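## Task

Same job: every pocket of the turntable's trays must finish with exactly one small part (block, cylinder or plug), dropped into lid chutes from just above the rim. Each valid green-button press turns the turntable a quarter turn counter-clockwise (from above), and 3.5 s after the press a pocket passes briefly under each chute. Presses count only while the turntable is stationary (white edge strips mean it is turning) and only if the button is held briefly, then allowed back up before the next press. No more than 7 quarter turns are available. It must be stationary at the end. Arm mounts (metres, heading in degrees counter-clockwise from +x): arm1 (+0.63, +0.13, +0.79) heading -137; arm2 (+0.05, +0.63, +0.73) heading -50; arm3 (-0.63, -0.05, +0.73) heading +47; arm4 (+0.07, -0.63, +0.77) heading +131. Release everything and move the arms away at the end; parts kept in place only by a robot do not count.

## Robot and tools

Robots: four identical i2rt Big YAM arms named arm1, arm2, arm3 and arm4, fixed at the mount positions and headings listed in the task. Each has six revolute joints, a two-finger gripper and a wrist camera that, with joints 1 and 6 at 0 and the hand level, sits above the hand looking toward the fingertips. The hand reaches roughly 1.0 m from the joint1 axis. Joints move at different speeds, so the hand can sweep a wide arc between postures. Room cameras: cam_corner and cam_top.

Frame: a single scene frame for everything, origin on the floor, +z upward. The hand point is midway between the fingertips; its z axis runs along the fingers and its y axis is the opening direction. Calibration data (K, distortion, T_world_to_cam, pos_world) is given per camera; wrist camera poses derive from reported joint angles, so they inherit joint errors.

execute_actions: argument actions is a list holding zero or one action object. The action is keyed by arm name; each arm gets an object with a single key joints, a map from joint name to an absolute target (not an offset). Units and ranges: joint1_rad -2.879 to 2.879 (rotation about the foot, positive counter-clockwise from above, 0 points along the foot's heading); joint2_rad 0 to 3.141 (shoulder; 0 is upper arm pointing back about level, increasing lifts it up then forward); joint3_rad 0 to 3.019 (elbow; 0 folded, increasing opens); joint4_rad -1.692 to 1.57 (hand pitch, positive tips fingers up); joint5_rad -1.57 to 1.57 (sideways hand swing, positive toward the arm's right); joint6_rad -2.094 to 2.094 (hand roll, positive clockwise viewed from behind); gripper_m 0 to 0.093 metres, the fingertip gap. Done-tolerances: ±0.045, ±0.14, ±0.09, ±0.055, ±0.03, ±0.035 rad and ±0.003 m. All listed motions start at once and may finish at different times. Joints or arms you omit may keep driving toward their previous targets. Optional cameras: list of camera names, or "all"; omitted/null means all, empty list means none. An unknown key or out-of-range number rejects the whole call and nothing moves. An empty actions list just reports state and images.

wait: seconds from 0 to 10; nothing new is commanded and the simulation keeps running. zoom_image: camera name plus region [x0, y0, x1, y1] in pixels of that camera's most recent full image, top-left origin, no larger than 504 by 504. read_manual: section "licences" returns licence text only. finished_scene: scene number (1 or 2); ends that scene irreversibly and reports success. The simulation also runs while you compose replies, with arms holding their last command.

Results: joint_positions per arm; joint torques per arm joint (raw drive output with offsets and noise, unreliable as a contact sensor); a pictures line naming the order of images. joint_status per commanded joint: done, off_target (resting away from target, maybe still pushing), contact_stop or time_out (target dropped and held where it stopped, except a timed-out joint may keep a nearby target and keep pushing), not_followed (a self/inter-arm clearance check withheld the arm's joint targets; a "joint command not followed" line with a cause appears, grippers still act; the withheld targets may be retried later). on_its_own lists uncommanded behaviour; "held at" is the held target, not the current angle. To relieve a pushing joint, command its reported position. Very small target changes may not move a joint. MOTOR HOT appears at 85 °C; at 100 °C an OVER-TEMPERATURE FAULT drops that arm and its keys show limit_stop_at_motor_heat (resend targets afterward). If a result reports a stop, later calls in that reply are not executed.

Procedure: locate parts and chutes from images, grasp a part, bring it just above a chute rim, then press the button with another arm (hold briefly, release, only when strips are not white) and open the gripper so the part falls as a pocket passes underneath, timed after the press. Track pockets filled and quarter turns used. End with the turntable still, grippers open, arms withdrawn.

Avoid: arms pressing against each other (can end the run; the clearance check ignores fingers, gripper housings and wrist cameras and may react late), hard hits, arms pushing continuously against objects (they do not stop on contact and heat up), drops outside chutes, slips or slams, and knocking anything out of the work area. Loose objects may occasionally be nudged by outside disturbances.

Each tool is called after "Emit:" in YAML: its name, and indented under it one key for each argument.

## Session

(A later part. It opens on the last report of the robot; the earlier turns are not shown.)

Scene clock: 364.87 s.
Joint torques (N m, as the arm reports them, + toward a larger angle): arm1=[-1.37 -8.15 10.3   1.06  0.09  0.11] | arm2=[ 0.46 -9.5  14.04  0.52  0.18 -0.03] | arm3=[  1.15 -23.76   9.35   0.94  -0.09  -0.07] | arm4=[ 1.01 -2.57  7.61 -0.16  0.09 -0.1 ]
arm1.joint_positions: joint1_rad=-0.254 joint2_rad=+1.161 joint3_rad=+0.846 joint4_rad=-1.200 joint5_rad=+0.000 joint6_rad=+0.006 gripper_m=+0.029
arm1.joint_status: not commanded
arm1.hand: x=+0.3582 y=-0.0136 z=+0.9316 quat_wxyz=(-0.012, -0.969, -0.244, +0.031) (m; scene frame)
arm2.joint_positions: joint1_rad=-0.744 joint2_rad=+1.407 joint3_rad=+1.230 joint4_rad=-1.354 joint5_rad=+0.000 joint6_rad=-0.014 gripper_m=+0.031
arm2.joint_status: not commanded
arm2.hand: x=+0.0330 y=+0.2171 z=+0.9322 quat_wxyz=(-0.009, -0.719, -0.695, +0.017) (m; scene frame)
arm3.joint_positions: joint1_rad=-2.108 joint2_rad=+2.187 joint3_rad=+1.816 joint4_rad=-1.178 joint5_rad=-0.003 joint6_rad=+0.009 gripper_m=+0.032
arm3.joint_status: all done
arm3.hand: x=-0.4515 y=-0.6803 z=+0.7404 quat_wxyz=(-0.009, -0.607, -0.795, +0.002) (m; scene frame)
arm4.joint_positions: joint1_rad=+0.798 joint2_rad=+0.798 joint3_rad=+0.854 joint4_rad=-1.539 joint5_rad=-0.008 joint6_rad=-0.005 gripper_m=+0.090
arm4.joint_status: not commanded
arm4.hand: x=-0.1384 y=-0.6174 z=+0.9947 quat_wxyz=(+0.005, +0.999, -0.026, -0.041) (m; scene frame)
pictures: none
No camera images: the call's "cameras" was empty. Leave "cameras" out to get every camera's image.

Emit:
execute_actions:
  actions:
    - {"arm3":{"joints":{"gripper_m":0.09}}}
  cameras: []

Emit:
execute_actions:
  actions:
    - {"arm3":{"joints":{"joint2_rad":1.8}}}
  cameras: []

Emit:
execute_actions:
  actions:
    - {"arm3":{"joints":{"joint2_rad":0.8,"joint3_rad":0.88,"joint4_rad":-1.55,"gripper_m":0.0}}}
  cameras: []

Emit:
execute_actions:
  actions:
    - {"arm3":{"joints":{"joint1_rad":-0.253,"joint6_rad":0.357}},"arm4":{"joints":{"joint1_rad":0.954,"joint2_rad":1.3,"joint3_rad":1.415}}}
  cameras: []

Emit:
execute_actions:
  actions:
    - {"arm3":{"joints":{"joint2_rad":1.43,"joint3_rad":1.40,"joint4_rad":-1.46}},"arm4":{"joints":{"joint2_rad":1.79,"joint4_rad":-1.135}}}
  cameras: ["arm3_cam_wrist","arm4_cam_wrist","cam_top"]

Scene clock: 376.83 s.
Joint torques (N m, as the arm reports them, + toward a larger angle): arm1=[-1.36 -8.12 10.29  1.08  0.08  0.1 ] | arm2=[ 0.59 -9.58 14.03  0.66  0.18 -0.03] | arm3=[  1.15 -23.61   9.08   0.89  -0.07  -0.09] | arm4=[ 1.21 -2.26  7.54 -0.15  0.11 -0.09]
arm1.joint_positions: joint1_rad=-0.254 joint2_rad=+1.161 joint3_rad=+0.846 joint4_rad=-1.200 joint5_rad=+0.000 joint6_rad=+0.006 gripper_m=+0.029
arm1.joint_status: not commanded
arm1.hand: x=+0.3582 y=-0.0136 z=+0.9316 quat_wxyz=(-0.012, -0.969, -0.244, +0.031) (m; scene frame)
arm2.joint_positions: joint1_rad=-0.744 joint2_rad=+1.407 joint3_rad=+1.230 joint4_rad=-1.354 joint5_rad=+0.000 joint6_rad=-0.014 gripper_m=+0.031
arm2.joint_status: not commanded
arm2.hand: x=+0.0330 y=+0.2171 z=+0.9322 quat_wxyz=(-0.009, -0.719, -0.695, +0.017) (m; scene frame)
arm3.joint_positions: joint1_rad=-2.108 joint2_rad=+2.187 joint3_rad=+1.816 joint4_rad=-1.178 joint5_rad=-0.003 joint6_rad=+0.009 gripper_m=+0.090
arm3.joint_status: all done
arm3.hand: x=-0.4515 y=-0.6803 z=+0.7404 quat_wxyz=(-0.009, -0.607, -0.795, +0.002) (m; scene frame)
arm4.joint_positions: joint1_rad=+0.798 joint2_rad=+0.798 joint3_rad=+0.854 joint4_rad=-1.539 joint5_rad=-0.008 joint6_rad=-0.005 gripper_m=+0.090
arm4.joint_status: not commanded
arm4.hand: x=-0.1384 y=-0.6174 z=+0.9947 quat_wxyz=(+0.005, +0.999, -0.026, -0.041) (m; scene frame)
pictures: none
No camera images: the call's "cameras" was empty. Leave "cameras" out to get every camera's image.

Scene clock: 378.43 s.
Joint torques (N m, as the arm reports them, + toward a larger angle): arm1=[-1.42 -8.13 10.28  1.07  0.08  0.11] | arm2=[ 0.52 -9.74 14.04  0.59  0.17 -0.03] | arm3=[  1.23 -19.99   9.2    1.72  -0.08  -0.07] | arm4=[ 1.25 -2.33  7.54 -0.22  0.12 -0.08]
arm1.joint_positions: joint1_rad=-0.254 joint2_rad=+1.161 joint3_rad=+0.846 joint4_rad=-1.200 joint5_rad=+0.000 joint6_rad=+0.006 gripper_m=+0.029
arm1.joint_status: not commanded
arm1.hand: x=+0.3582 y=-0.0136 z=+0.9316 quat_wxyz=(-0.012, -0.969, -0.244, +0.031) (m; scene frame)
arm2.joint_positions: joint1_rad=-0.744 joint2_rad=+1.407 joint3_rad=+1.230 joint4_rad=-1.354 joint5_rad=+0.000 joint6_rad=-0.014 gripper_m=+0.031
arm2.joint_status: not commanded
arm2.hand: x=+0.0330 y=+0.2171 z=+0.9322 quat_wxyz=(-0.009, -0.719, -0.695, +0.017) (m; scene frame)
arm3.joint_positions: joint1_rad=-2.108 joint2_rad=+1.810 joint3_rad=+1.828 joint4_rad=-1.178 joint5_rad=-0.003 joint6_rad=+0.009 gripper_m=+0.090
arm3.joint_status: all done
arm3.hand: x=-0.4524 y=-0.6818 z=+0.9878 quat_wxyz=(-0.164, -0.595, -0.778, +0.118) (m; scene frame)
arm4.joint_positions: joint1_rad=+0.798 joint2_rad=+0.798 joint3_rad=+0.854 joint4_rad=-1.539 joint5_rad=-0.008 joint6_rad=-0.005 gripper_m=+0.090
arm4.joint_status: not commanded
arm4.hand: x=-0.1384 y=-0.6174 z=+0.9947 quat_wxyz=(+0.005, +0.999, -0.026, -0.041) (m; scene frame)
pictures: none
No camera images: the call's "cameras" was empty. Leave "cameras" out to get every camera's image.

Scene clock: 379.93 s.
Joint torques (N m, as the arm reports them, + toward a larger angle): arm1=[-1.38 -8.09 10.3   1.07  0.08  0.11] | arm2=[ 0.48 -9.43 14.03  0.59  0.18 -0.03] | arm3=[ 0.96 -3.14  7.94  0.43 -0.09 -0.06] | arm4=[ 1.13 -2.31  7.49 -0.32  0.12 -0.06]
arm1.joint_positions: joint1_rad=-0.254 joint2_rad=+1.161 joint3_rad=+0.846 joint4_rad=-1.200 joint5_rad=+0.000 joint6_rad=+0.006 gripper_m=+0.029
arm1.joint_status: not commanded
arm1.hand: x=+0.3582 y=-0.0136 z=+0.9316 quat_wxyz=(-0.012, -0.969, -0.244, +0.031) (m; scene frame)
arm2.joint_positions: joint1_rad=-0.744 joint2_rad=+1.407 joint3_rad=+1.230 joint4_rad=-1.354 joint5_rad=+0.000 joint6_rad=-0.014 gripper_m=+0.031
arm2.joint_status: not commanded
arm2.hand: x=+0.0330 y=+0.2171 z=+0.9322 quat_wxyz=(-0.009, -0.719, -0.695, +0.017) (m; scene frame)
arm3.joint_positions: joint1_rad=-2.108 joint2_rad=+0.803 joint3_rad=+0.879 joint4_rad=-1.544 joint5_rad=-0.003 joint6_rad=+0.009 gripper_m=+0.000
arm3.joint_status: all done
arm3.hand: x=-0.5728 y=-0.2543 z=+0.9606 quat_wxyz=(-0.042, -0.606, -0.794, +0.026) (m; scene frame)
arm4.joint_positions: joint1_rad=+0.798 joint2_rad=+0.798 joint3_rad=+0.854 joint4_rad=-1.539 joint5_rad=-0.008 joint6_rad=-0.005 gripper_m=+0.090
arm4.joint_status: not commanded
arm4.hand: x=-0.1384 y=-0.6174 z=+0.9947 quat_wxyz=(+0.005, +0.999, -0.026, -0.041) (m; scene frame)
pictures: none
No camera images: the call's "cameras" was empty. Leave "cameras" out to get every camera's image.

Scene clock: 381.87 s.
Joint torques (N m, as the arm reports them, + toward a larger angle): arm1=[-1.4  -8.16 10.31  1.09  0.08  0.11] | arm2=[ 0.4  -9.54 14.04  0.58  0.16 -0.02] | arm3=[ 1.88 -2.05  8.13  0.47  0.03  0.08] | arm4=[ 0.63 -9.95 12.48 -0.07  0.11 -0.06]
arm1.joint_positions: joint1_rad=-0.254 joint2_rad=+1.161 joint3_rad=+0.846 joint4_rad=-1.200 joint5_rad=+0.000 joint6_rad=+0.006 gripper_m=+0.029
arm1.joint_status: not commanded
arm1.hand: x=+0.3582 y=-0.0136 z=+0.9316 quat_wxyz=(-0.012, -0.969, -0.244, +0.031) (m; scene frame)
arm2.joint_positions: joint1_rad=-0.744 joint2_rad=+1.407 joint3_rad=+1.230 joint4_rad=-1.354 joint5_rad=+0.000 joint6_rad=-0.014 gripper_m=+0.031
arm2.joint_status: not commanded
arm2.hand: x=+0.0330 y=+0.2171 z=+0.9322 quat_wxyz=(-0.009, -0.719, -0.695, +0.017) (m; scene frame)
arm3.joint_positions: joint1_rad=-0.261 joint2_rad=+0.803 joint3_rad=+0.879 joint4_rad=-1.544 joint5_rad=-0.004 joint6_rad=+0.347 gripper_m=+0.000
arm3.joint_status: all done
arm3.hand: x=-0.4490 y=+0.0634 z=+0.9628 quat_wxyz=(-0.047, +0.102, -0.993, -0.027) (m; scene frame)
arm4.joint_positions: joint1_rad=+0.954 joint2_rad=+1.304 joint3_rad=+1.351 joint4_rad=-1.545 joint5_rad=-0.008 joint6_rad=-0.005 gripper_m=+0.090
arm4.joint_status: all done
arm4.hand: x=-0.3150 y=-0.6672 z=+1.0549 quat_wxyz=(+0.009, +0.998, +0.052, -0.034) (m; scene frame)
pictures: none
No camera images: the call's "cameras" was empty. Leave "cameras" out to get every camera's image.

Scene clock: 383.33 s.
Joint torques (N m, as the arm reports them, + toward a larger angle): arm1=[-1.38 -8.19 10.29  1.09  0.08  0.11] | arm2=[ 0.58 -9.41 14.01  0.57  0.17 -0.03] | arm3=[  2.05 -12.95  11.9    0.9    0.01   0.06] | arm4=[  0.83 -17.62   9.76   0.65   0.09  -0.07]
arm1.joint_positions: joint1_rad=-0.254 joint2_rad=+1.161 joint3_rad=+0.846 joint4_rad=-1.200 joint5_rad=+0.000 joint6_rad=+0.006 gripper_m=+0.029
arm1.joint_status: not commanded
arm1.hand: x=+0.3582 y=-0.0136 z=+0.9316 quat_wxyz=(-0.012, -0.969, -0.244, +0.031) (m; scene frame)
arm2.joint_positions: joint1_rad=-0.744 joint2_rad=+1.407 joint3_rad=+1.230 joint4_rad=-1.354 joint5_rad=+0.000 joint6_rad=-0.014 gripper_m=+0.031
arm2.joint_status: not commanded
arm2.hand: x=+0.0330 y=+0.2171 z=+0.9322 quat_wxyz=(-0.009, -0.719, -0.695, +0.017) (m; scene frame)
arm3.joint_positions: joint1_rad=-0.261 joint2_rad=+1.439 joint3_rad=+1.344 joint4_rad=-1.466 joint5_rad=-0.004 joint6_rad=+0.348 gripper_m=+0.000
arm3.joint_status: all done
arm3.hand: x=-0.2715 y=+0.1726 z=+0.9626 quat_wxyz=(-0.006, +0.102, -0.995, -0.007) (m; scene frame)
arm4.joint_positions: joint1_rad=+0.954 joint2_rad=+1.815 joint3_rad=+1.376 joint4_rad=-1.148 joint5_rad=-0.008 joint6_rad=-0.005 gripper_m=+0.090
arm4.joint_status: all done
arm4.hand: x=-0.4473 y=-0.6818 z=+0.8410 quat_wxyz=(+0.007, +0.999, +0.052, +0.011) (m; scene frame)
pictures: arm3_cam_wrist, arm4_cam_wrist, cam_top
camera_calibration (this result's frames):
arm3_cam_wrist: T_world_to_cam=[[0.205338, -0.978691, 0.000492737, 0.224637], [-0.799468, -0.167445, 0.5769, -0.736705], [-0.564524, -0.118854, -0.816815, 0.780999], [0, 0, 0, 1]] pos_world=[-0.194205, 0.189317, 1.06283]
arm4_cam_wrist: T_world_to_cam=[[-0.0911495, 0.995834, -0.00248987, 0.635688], [0.790468, 0.0738724, 0.608033, -0.102808], [0.605683, 0.0534537, -0.793908, 1.09814], [0, 0, 0, 1]] pos_world=[-0.525914, -0.684145, 0.935912]
Images, in order (width x height): arm3_cam_wrist 616x616, arm4_cam_wrist 616x616, cam_top 896x504.

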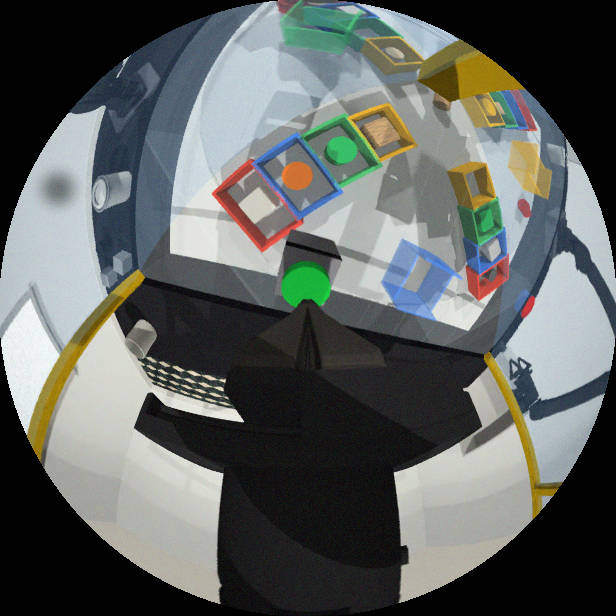

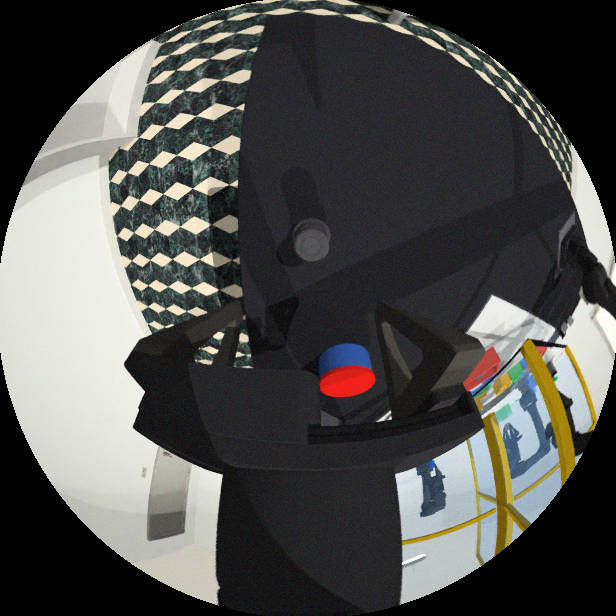

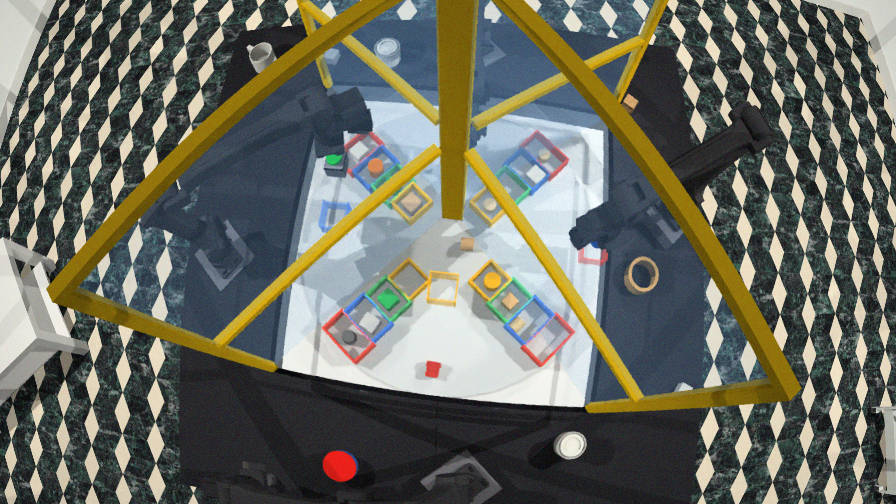

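Emit:
execute_actions:
  actions:
    - {"arm4":{"joints":{"joint2_rad":1.98,"joint3_rad":1.355,"joint4_rad":-0.91}},"arm3":{"joints":{"joint2_rad":1.48}}}
  cameras: ["arm3_cam_wrist","arm4_cam_wrist"]

Scene clock: 387.87 s.
Joint torques (N m, as the arm reports them, + toward a larger angle): arm1=[-1.39 -8.18 10.28  1.08  0.08  0.11] | arm2=[ 0.5  -9.62 14.01  0.57  0.16 -0.03] | arm3=[  2.75 -13.11  11.63   0.74   0.03   0.08] | arm4=[  0.03 -18.23   6.19   0.85  -0.07  -0.09]
arm1.joint_positions: joint1_rad=-0.254 joint2_rad=+1.161 joint3_rad=+0.846 joint4_rad=-1.200 joint5_rad=+0.000 joint6_rad=+0.006 gripper_m=+0.029
arm1.joint_status: not commanded
arm1.hand: x=+0.3582 y=-0.0136 z=+0.9316 quat_wxyz=(-0.012, -0.969, -0.244, +0.031) (m; scene frame)
arm2.joint_positions: joint1_rad=-0.744 joint2_rad=+1.407 joint3_rad=+1.230 joint4_rad=-1.354 joint5_rad=+0.000 joint6_rad=-0.014 gripper_m=+0.031
arm2.joint_status: not commanded
arm2.hand: x=+0.0330 y=+0.2171 z=+0.9322 quat_wxyz=(-0.009, -0.719, -0.695, +0.017) (m; scene frame)
arm3.joint_positions: joint1_rad=-0.261 joint2_rad=+1.479 joint3_rad=+1.349 joint4_rad=-1.466 joint5_rad=-0.004 joint6_rad=+0.348 gripper_m=+0.000
arm3.joint_status: all done
arm3.hand: x=-0.2672 y=+0.1753 z=+0.9481 quat_wxyz=(+0.011, +0.102, -0.995, +0.001) (m; scene frame)
arm4.joint_positions: joint1_rad=+0.957 joint2_rad=+1.996 joint3_rad=+1.351 joint4_rad=-0.923 joint5_rad=-0.005 joint6_rad=-0.006 gripper_m=+0.090
arm4.joint_status: all done
arm4.hand: x=-0.4711 y=-0.6858 z=+0.7396 quat_wxyz=(+0.006, +0.999, +0.054, +0.002) (m; scene frame)
pictures: arm3_cam_wrist, arm4_cam_wrist
camera_calibration (this result's frames):
arm3_cam_wrist: T_world_to_cam=[[0.205632, -0.978548, 0.0125976, 0.214985], [-0.781413, -0.156429, 0.604089, -0.747296], [-0.58916, -0.134064, -0.796817, 0.749037], [0, 0, 0, 1]] pos_world=[-0.186852, 0.193893, 1.04557]
arm4_cam_wrist: T_world_to_cam=[[-0.094497, 0.995525, 0.0000219368, 0.633643], [0.801787, 0.076094, 0.592745, -0.00385566], [0.590091, 0.0560302, -0.80539, 1.03516], [0, 0, 0, 1]] pos_world=[-0.547872, -0.688515, 0.835983]
Images, in order (width x height): arm3_cam_wrist 616x616, arm4_cam_wrist 616x616.

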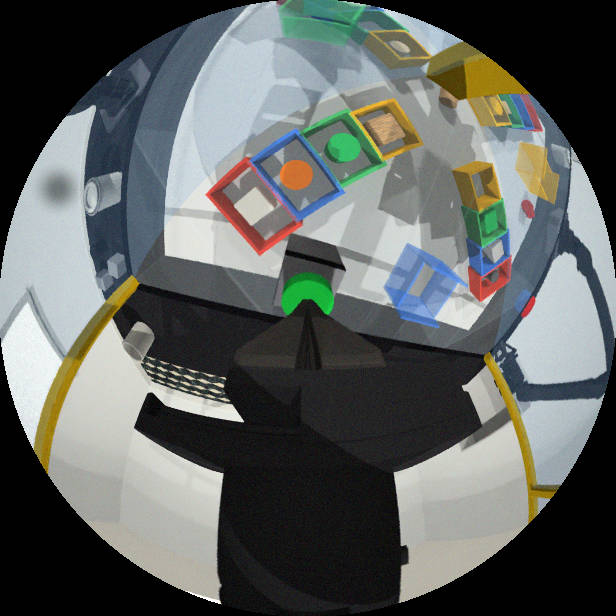

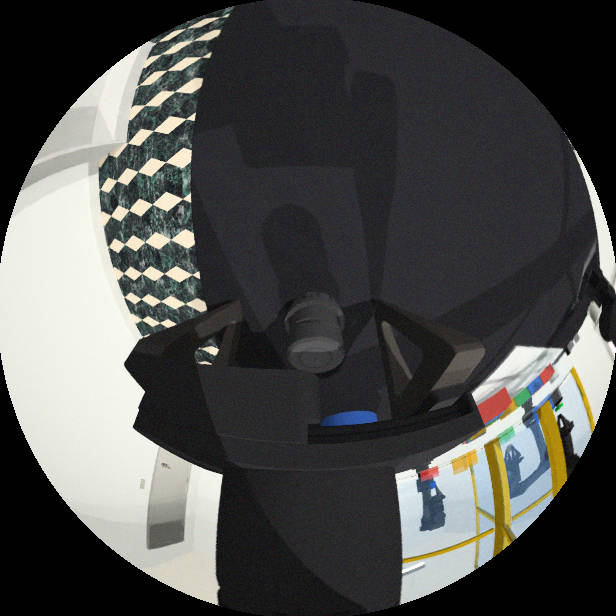

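Slightly too far out; pulling back a little before gripping.

Emit:
execute_actions:
  actions:
    - {"arm4":{"joints":{"joint4_rad":-0.965}}}
  cameras: []

Emit:
execute_actions:
  actions:
    - {"arm4":{"joints":{"gripper_m":0.01}}}
  cameras: ["arm4_cam_wrist"]

Emit:
execute_actions:
  actions:
    - {"arm4":{"joints":{"joint2_rad":1.5}}}
  cameras: []

Emit:
execute_actions:
  actions:
    - {"arm4":{"joints":{"joint2_rad":0.8,"joint3_rad":0.85,"joint4_rad":-1.55}}}
  cameras: []

Emit:
execute_actions:
  actions:
    - {"arm4":{"joints":{"joint1_rad":-0.604}}}
  cameras: []

Emit:
execute_actions:
  actions:
    - {"arm4":{"joints":{"joint2_rad":1.53,"joint3_rad":1.32,"joint4_rad":-1.005}}}

Scene clock: 397.27 s.
Joint torques (N m, as the arm reports them, + toward a larger angle): arm1=[-1.37 -8.12 10.28  1.07  0.08  0.1 ] | arm2=[ 0.37 -9.36 13.99  0.56  0.17 -0.01] | arm3=[  1.87 -12.27  11.53   0.76   0.01   0.11] | arm4=[  0.7  -18.71   6.32  -0.47  -0.06  -0.08]
arm1.joint_positions: joint1_rad=-0.254 joint2_rad=+1.161 joint3_rad=+0.846 joint4_rad=-1.200 joint5_rad=+0.000 joint6_rad=+0.006 gripper_m=+0.029
arm1.joint_status: not commanded
arm1.hand: x=+0.3582 y=-0.0136 z=+0.9316 quat_wxyz=(-0.012, -0.969, -0.244, +0.031) (m; scene frame)
arm2.joint_positions: joint1_rad=-0.744 joint2_rad=+1.407 joint3_rad=+1.230 joint4_rad=-1.354 joint5_rad=+0.000 joint6_rad=-0.014 gripper_m=+0.031
arm2.joint_status: not commanded
arm2.hand: x=+0.0330 y=+0.2171 z=+0.9322 quat_wxyz=(-0.009, -0.719, -0.695, +0.017) (m; scene frame)
arm3.joint_positions: joint1_rad=-0.261 joint2_rad=+1.479 joint3_rad=+1.349 joint4_rad=-1.466 joint5_rad=-0.004 joint6_rad=+0.348 gripper_m=+0.000
arm3.joint_status: not commanded
arm3.hand: x=-0.2672 y=+0.1753 z=+0.9481 quat_wxyz=(+0.011, +0.102, -0.995, +0.001) (m; scene frame)
arm4.joint_positions: joint1_rad=+0.957 joint2_rad=+1.996 joint3_rad=+1.351 joint4_rad=-0.952 joint5_rad=-0.005 joint6_rad=-0.006 gripper_m=+0.090
arm4.joint_status: all done
arm4.hand: x=-0.4641 y=-0.6851 z=+0.7397 quat_wxyz=(+0.005, +0.998, +0.054, +0.016) (m; scene frame)
pictures: none
No camera images: the call's "cameras" was empty. Leave "cameras" out to get every camera's image.

Scene clock: 397.97 s.
Joint torques (N m, as the arm reports them, + toward a larger angle): arm1=[-1.42 -8.15 10.3   1.07  0.08  0.11] | arm2=[ 0.26 -9.54 14.01  0.57  0.16 -0.03] | arm3=[  2.25 -12.55  11.56   0.82   0.03   0.09] | arm4=[  0.3  -18.4    6.23  -0.54   0.    -0.07]
arm1.joint_positions: joint1_rad=-0.254 joint2_rad=+1.161 joint3_rad=+0.846 joint4_rad=-1.200 joint5_rad=+0.000 joint6_rad=+0.006 gripper_m=+0.029
arm1.joint_status: not commanded
arm1.hand: x=+0.3582 y=-0.0136 z=+0.9316 quat_wxyz=(-0.012, -0.969, -0.244, +0.031) (m; scene frame)
arm2.joint_positions: joint1_rad=-0.744 joint2_rad=+1.407 joint3_rad=+1.230 joint4_rad=-1.354 joint5_rad=+0.000 joint6_rad=-0.014 gripper_m=+0.031
arm2.joint_status: not commanded
arm2.hand: x=+0.0330 y=+0.2171 z=+0.9322 quat_wxyz=(-0.009, -0.719, -0.695, +0.017) (m; scene frame)
arm3.joint_positions: joint1_rad=-0.261 joint2_rad=+1.479 joint3_rad=+1.349 joint4_rad=-1.466 joint5_rad=-0.004 joint6_rad=+0.348 gripper_m=+0.000
arm3.joint_status: not commanded
arm3.hand: x=-0.2672 y=+0.1753 z=+0.9481 quat_wxyz=(+0.011, +0.102, -0.995, +0.001) (m; scene frame)
arm4.joint_positions: joint1_rad=+0.957 joint2_rad=+1.996 joint3_rad=+1.351 joint4_rad=-0.952 joint5_rad=-0.006 joint6_rad=-0.006 gripper_m=+0.032
arm4.joint_status: gripper_m off_target (ended at +0.032, target +0.010)
arm4.hand: x=-0.4641 y=-0.6852 z=+0.7397 quat_wxyz=(+0.005, +0.998, +0.054, +0.016) (m; scene frame)
pictures: arm4_cam_wrist
camera_calibration (this result's frames):
arm4_cam_wrist: T_world_to_cam=[[-0.094667, 0.995509, -0.000549295, 0.634058], [0.78453, 0.0749439, 0.615545, -0.0352589], [0.612822, 0.0578409, -0.788102, 1.0301], [0, 0, 0, 1]] pos_world=[-0.54358, -0.68815, 0.833874]
Images, in order (width x height): arm4_cam_wrist 616x616.

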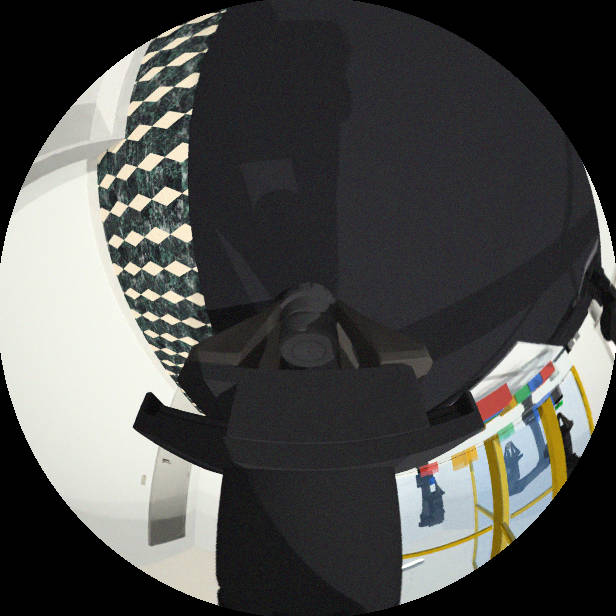

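Scene clock: 399.40 s.
Joint torques (N m, as the arm reports them, + toward a larger angle): arm1=[-1.35 -8.18 10.29  1.07  0.08  0.11] | arm2=[ 0.54 -9.8  14.04  0.61  0.17 -0.03] | arm3=[  2.38 -12.34  11.51   0.75   0.01   0.1 ] | arm4=[  0.42 -12.41   9.07   0.58   0.04  -0.09]
arm1.joint_positions: joint1_rad=-0.254 joint2_rad=+1.161 joint3_rad=+0.846 joint4_rad=-1.200 joint5_rad=+0.000 joint6_rad=+0.006 gripper_m=+0.029
arm1.joint_status: not commanded
arm1.hand: x=+0.3582 y=-0.0136 z=+0.9316 quat_wxyz=(-0.012, -0.969, -0.244, +0.031) (m; scene frame)
arm2.joint_positions: joint1_rad=-0.744 joint2_rad=+1.407 joint3_rad=+1.230 joint4_rad=-1.354 joint5_rad=+0.000 joint6_rad=-0.014 gripper_m=+0.031
arm2.joint_status: not commanded
arm2.hand: x=+0.0330 y=+0.2171 z=+0.9322 quat_wxyz=(-0.009, -0.719, -0.695, +0.017) (m; scene frame)
arm3.joint_positions: joint1_rad=-0.261 joint2_rad=+1.479 joint3_rad=+1.349 joint4_rad=-1.466 joint5_rad=-0.004 joint6_rad=+0.348 gripper_m=+0.000
arm3.joint_status: not commanded
arm3.hand: x=-0.2672 y=+0.1753 z=+0.9481 quat_wxyz=(+0.011, +0.102, -0.995, +0.001) (m; scene frame)
arm4.joint_positions: joint1_rad=+0.957 joint2_rad=+1.502 joint3_rad=+1.343 joint4_rad=-0.955 joint5_rad=-0.006 joint6_rad=-0.006 gripper_m=+0.032
arm4.joint_status: all done
arm4.hand: x=-0.4761 y=-0.6847 z=+0.9990 quat_wxyz=(+0.017, +0.973, +0.052, -0.223) (m; scene frame)
pictures: none
No camera images: the call's "cameras" was empty. Leave "cameras" out to get every camera's image.

Scene clock: 400.67 s.
Joint torques (N m, as the arm reports them, + toward a larger angle): arm1=[-1.44 -8.21 10.31  1.08  0.08  0.1 ] | arm2=[ 0.38 -9.49 14.04  0.65  0.17 -0.03] | arm3=[  2.07 -12.38  11.48   0.81   0.01   0.09] | arm4=[-0.03 -2.74  7.94 -0.31  0.03 -0.12]
arm1.joint_positions: joint1_rad=-0.254 joint2_rad=+1.161 joint3_rad=+0.846 joint4_rad=-1.200 joint5_rad=+0.000 joint6_rad=+0.006 gripper_m=+0.029
arm1.joint_status: not commanded
arm1.hand: x=+0.3582 y=-0.0136 z=+0.9316 quat_wxyz=(-0.012, -0.969, -0.244, +0.031) (m; scene frame)
arm2.joint_positions: joint1_rad=-0.744 joint2_rad=+1.407 joint3_rad=+1.230 joint4_rad=-1.354 joint5_rad=+0.000 joint6_rad=-0.014 gripper_m=+0.031
arm2.joint_status: not commanded
arm2.hand: x=+0.0330 y=+0.2171 z=+0.9322 quat_wxyz=(-0.009, -0.719, -0.695, +0.017) (m; scene frame)
arm3.joint_positions: joint1_rad=-0.261 joint2_rad=+1.479 joint3_rad=+1.349 joint4_rad=-1.466 joint5_rad=-0.004 joint6_rad=+0.348 gripper_m=+0.000
arm3.joint_status: not commanded
arm3.hand: x=-0.2672 y=+0.1753 z=+0.9481 quat_wxyz=(+0.011, +0.102, -0.995, +0.001) (m; scene frame)
arm4.joint_positions: joint1_rad=+0.957 joint2_rad=+0.801 joint3_rad=+0.851 joint4_rad=-1.539 joint5_rad=-0.006 joint6_rad=-0.006 gripper_m=+0.032
arm4.joint_status: all done
arm4.hand: x=-0.1373 y=-0.6503 z=+0.9932 quat_wxyz=(+0.008, +0.998, +0.054, -0.039) (m; scene frame)
pictures: none
No camera images: the call's "cameras" was empty. Leave "cameras" out to get every camera's image.

Scene clock: 402.43 s.
Joint torques (N m, as the arm reports them, + toward a larger angle): arm1=[-1.42 -8.16 10.28  1.07  0.08  0.11] | arm2=[ 0.45 -9.48 13.99  0.58  0.17 -0.02] | arm3=[  2.65 -12.52  11.52   0.8    0.01   0.09] | arm4=[ 0.83 -2.48  7.64 -0.25  0.08 -0.05]
arm1.joint_positions: joint1_rad=-0.254 joint2_rad=+1.161 joint3_rad=+0.846 joint4_rad=-1.200 joint5_rad=+0.000 joint6_rad=+0.006 gripper_m=+0.029
arm1.joint_status: not commanded
arm1.hand: x=+0.3582 y=-0.0136 z=+0.9316 quat_wxyz=(-0.012, -0.969, -0.244, +0.031) (m; scene frame)
arm2.joint_positions: joint1_rad=-0.744 joint2_rad=+1.407 joint3_rad=+1.230 joint4_rad=-1.354 joint5_rad=+0.000 joint6_rad=-0.014 gripper_m=+0.031
arm2.joint_status: not commanded
arm2.hand: x=+0.0330 y=+0.2171 z=+0.9322 quat_wxyz=(-0.009, -0.719, -0.695, +0.017) (m; scene frame)
arm3.joint_positions: joint1_rad=-0.261 joint2_rad=+1.479 joint3_rad=+1.349 joint4_rad=-1.466 joint5_rad=-0.004 joint6_rad=+0.348 gripper_m=+0.000
arm3.joint_status: not commanded
arm3.hand: x=-0.2672 y=+0.1753 z=+0.9481 quat_wxyz=(+0.011, +0.102, -0.995, +0.001) (m; scene frame)
arm4.joint_positions: joint1_rad=-0.602 joint2_rad=+0.801 joint3_rad=+0.851 joint4_rad=-1.539 joint5_rad=-0.007 joint6_rad=-0.006 gripper_m=+0.032
arm4.joint_status: all done
arm4.hand: x=+0.0458 y=-0.4214 z=+0.9928 quat_wxyz=(-0.025, +0.748, -0.663, -0.029) (m; scene frame)
pictures: none
No camera images: the call's "cameras" was empty. Leave "cameras" out to get every camera's image.

Scene clock: 403.87 s.
Joint torques (N m, as the arm reports them, + toward a larger angle): arm1=[-1.39 -8.19 10.31  1.07  0.09  0.11] | arm2=[ 0.42 -9.38 14.    0.6   0.17 -0.03] | arm3=[  1.95 -12.89  11.49   0.78   0.03   0.12] | arm4=[  0.35 -14.62  11.42   1.35   0.06  -0.07]
arm1.joint_positions: joint1_rad=-0.254 joint2_rad=+1.161 joint3_rad=+0.846 joint4_rad=-1.200 joint5_rad=+0.000 joint6_rad=+0.006 gripper_m=+0.029
arm1.joint_status: not commanded
arm1.hand: x=+0.3582 y=-0.0136 z=+0.9316 quat_wxyz=(-0.012, -0.969, -0.244, +0.031) (m; scene frame)
arm2.joint_positions: joint1_rad=-0.744 joint2_rad=+1.407 joint3_rad=+1.230 joint4_rad=-1.354 joint5_rad=+0.000 joint6_rad=-0.014 gripper_m=+0.031
arm2.joint_status: not commanded
arm2.hand: x=+0.0330 y=+0.2171 z=+0.9322 quat_wxyz=(-0.009, -0.719, -0.695, +0.017) (m; scene frame)
arm3.joint_positions: joint1_rad=-0.261 joint2_rad=+1.479 joint3_rad=+1.349 joint4_rad=-1.466 joint5_rad=-0.004 joint6_rad=+0.348 gripper_m=+0.000
arm3.joint_status: not commanded
arm3.hand: x=-0.2672 y=+0.1753 z=+0.9481 quat_wxyz=(+0.011, +0.102, -0.995, +0.001) (m; scene frame)
arm4.joint_positions: joint1_rad=-0.602 joint2_rad=+1.553 joint3_rad=+1.270 joint4_rad=-1.023 joint5_rad=-0.007 joint6_rad=-0.006 gripper_m=+0.032
arm4.joint_status: all done
arm4.hand: x=+0.0114 y=-0.1185 z=+0.9329 quat_wxyz=(-0.085, +0.742, -0.658, -0.096) (m; scene frame)
pictures: arm1_cam_wrist, arm2_cam_wrist, arm3_cam_wrist, arm4_cam_wrist, cam_corner, cam_top
camera_calibration (this result's frames):
arm1_cam_wrist: T_world_to_cam=[[-0.462865, 0.88639, 0.00828811, 0.165221], [0.747718, 0.385395, 0.540729, -0.764261], [0.476103, 0.256482, -0.841156, 0.738472], [0, 0, 0, 1]] pos_world=[0.296337, -0.0413125, 1.03306]
arm2_cam_wrist: T_world_to_cam=[[-0.998875, 0.0474022, 0.00116328, 0.0255359], [0.0400957, 0.831305, 0.554369, -0.69486], [0.0253113, 0.553792, -0.83227, 0.778592], [0, 0, 0, 1]] pos_world=[0.0336609, 0.145252, 1.03318]
arm3_cam_wrist: T_world_to_cam=[[0.205632, -0.978548, 0.0125976, 0.214985], [-0.781413, -0.156429, 0.604089, -0.747296], [-0.58916, -0.134064, -0.796817, 0.749037], [0, 0, 0, 1]] pos_world=[-0.186852, 0.193893, 1.04557]
arm4_cam_wrist: T_world_to_cam=[[0.994345, 0.105926, 0.00763887, -0.0104579], [0.0958033, -0.925705, 0.365912, -0.447516], [0.0458311, -0.363111, -0.930618, 0.947705], [0, 0, 0, 1]] pos_world=[0.00983792, -0.069038, 1.04578]
Images, in order (width x height): arm1_cam_wrist 616x616, arm2_cam_wrist 616x616, arm3_cam_wrist 616x616, arm4_cam_wrist 616x616, cam_corner 896x504, cam_top 896x504.

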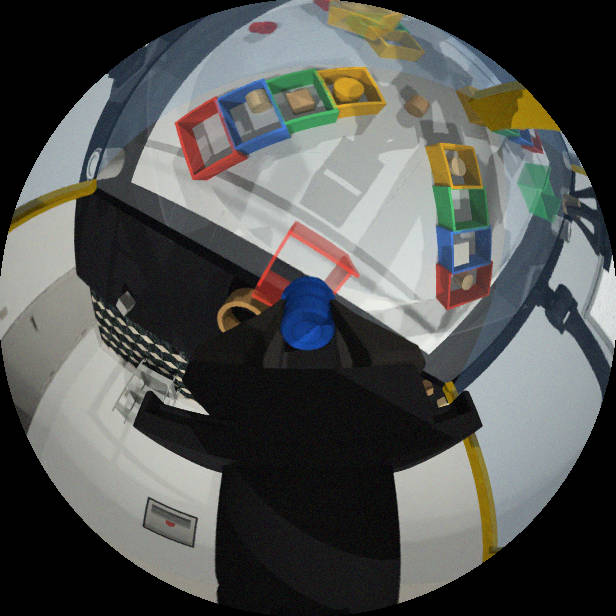

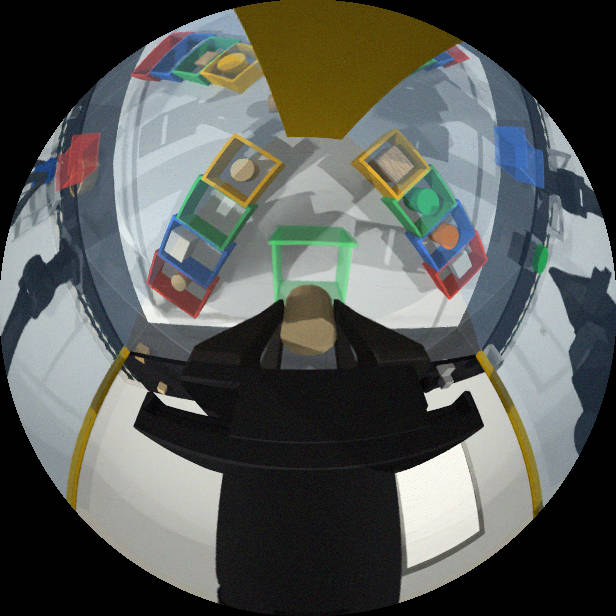

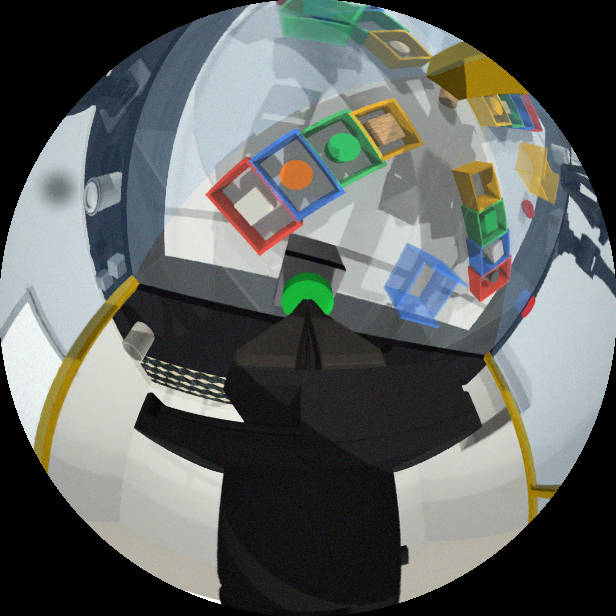

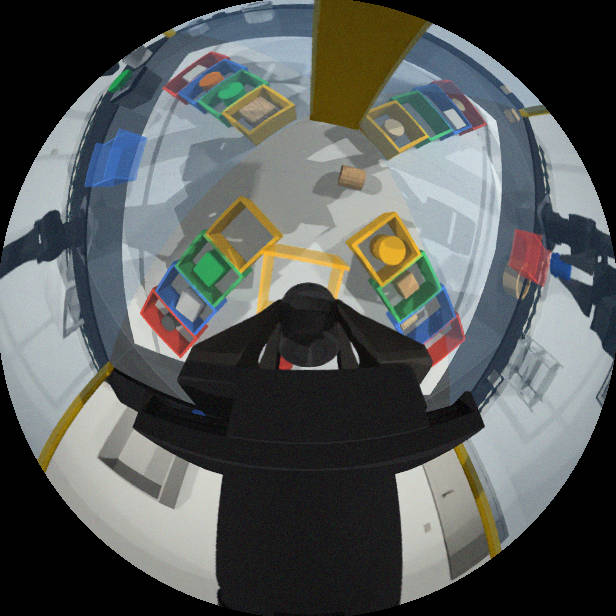

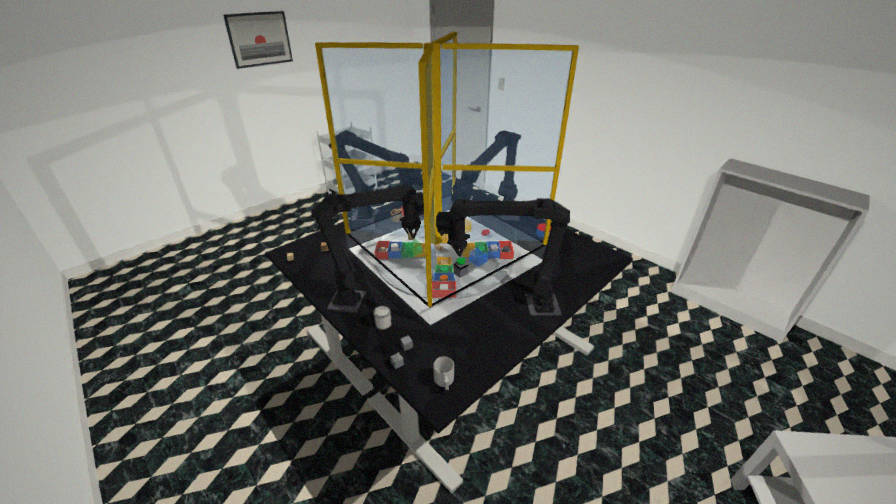

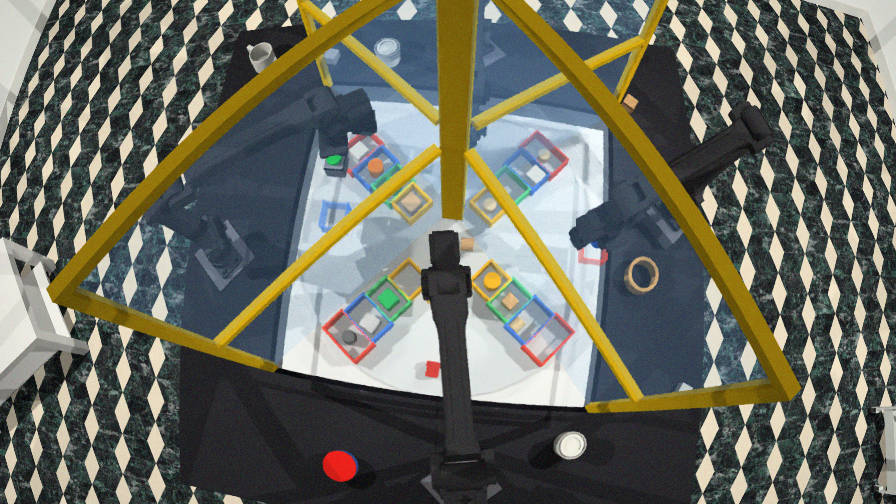

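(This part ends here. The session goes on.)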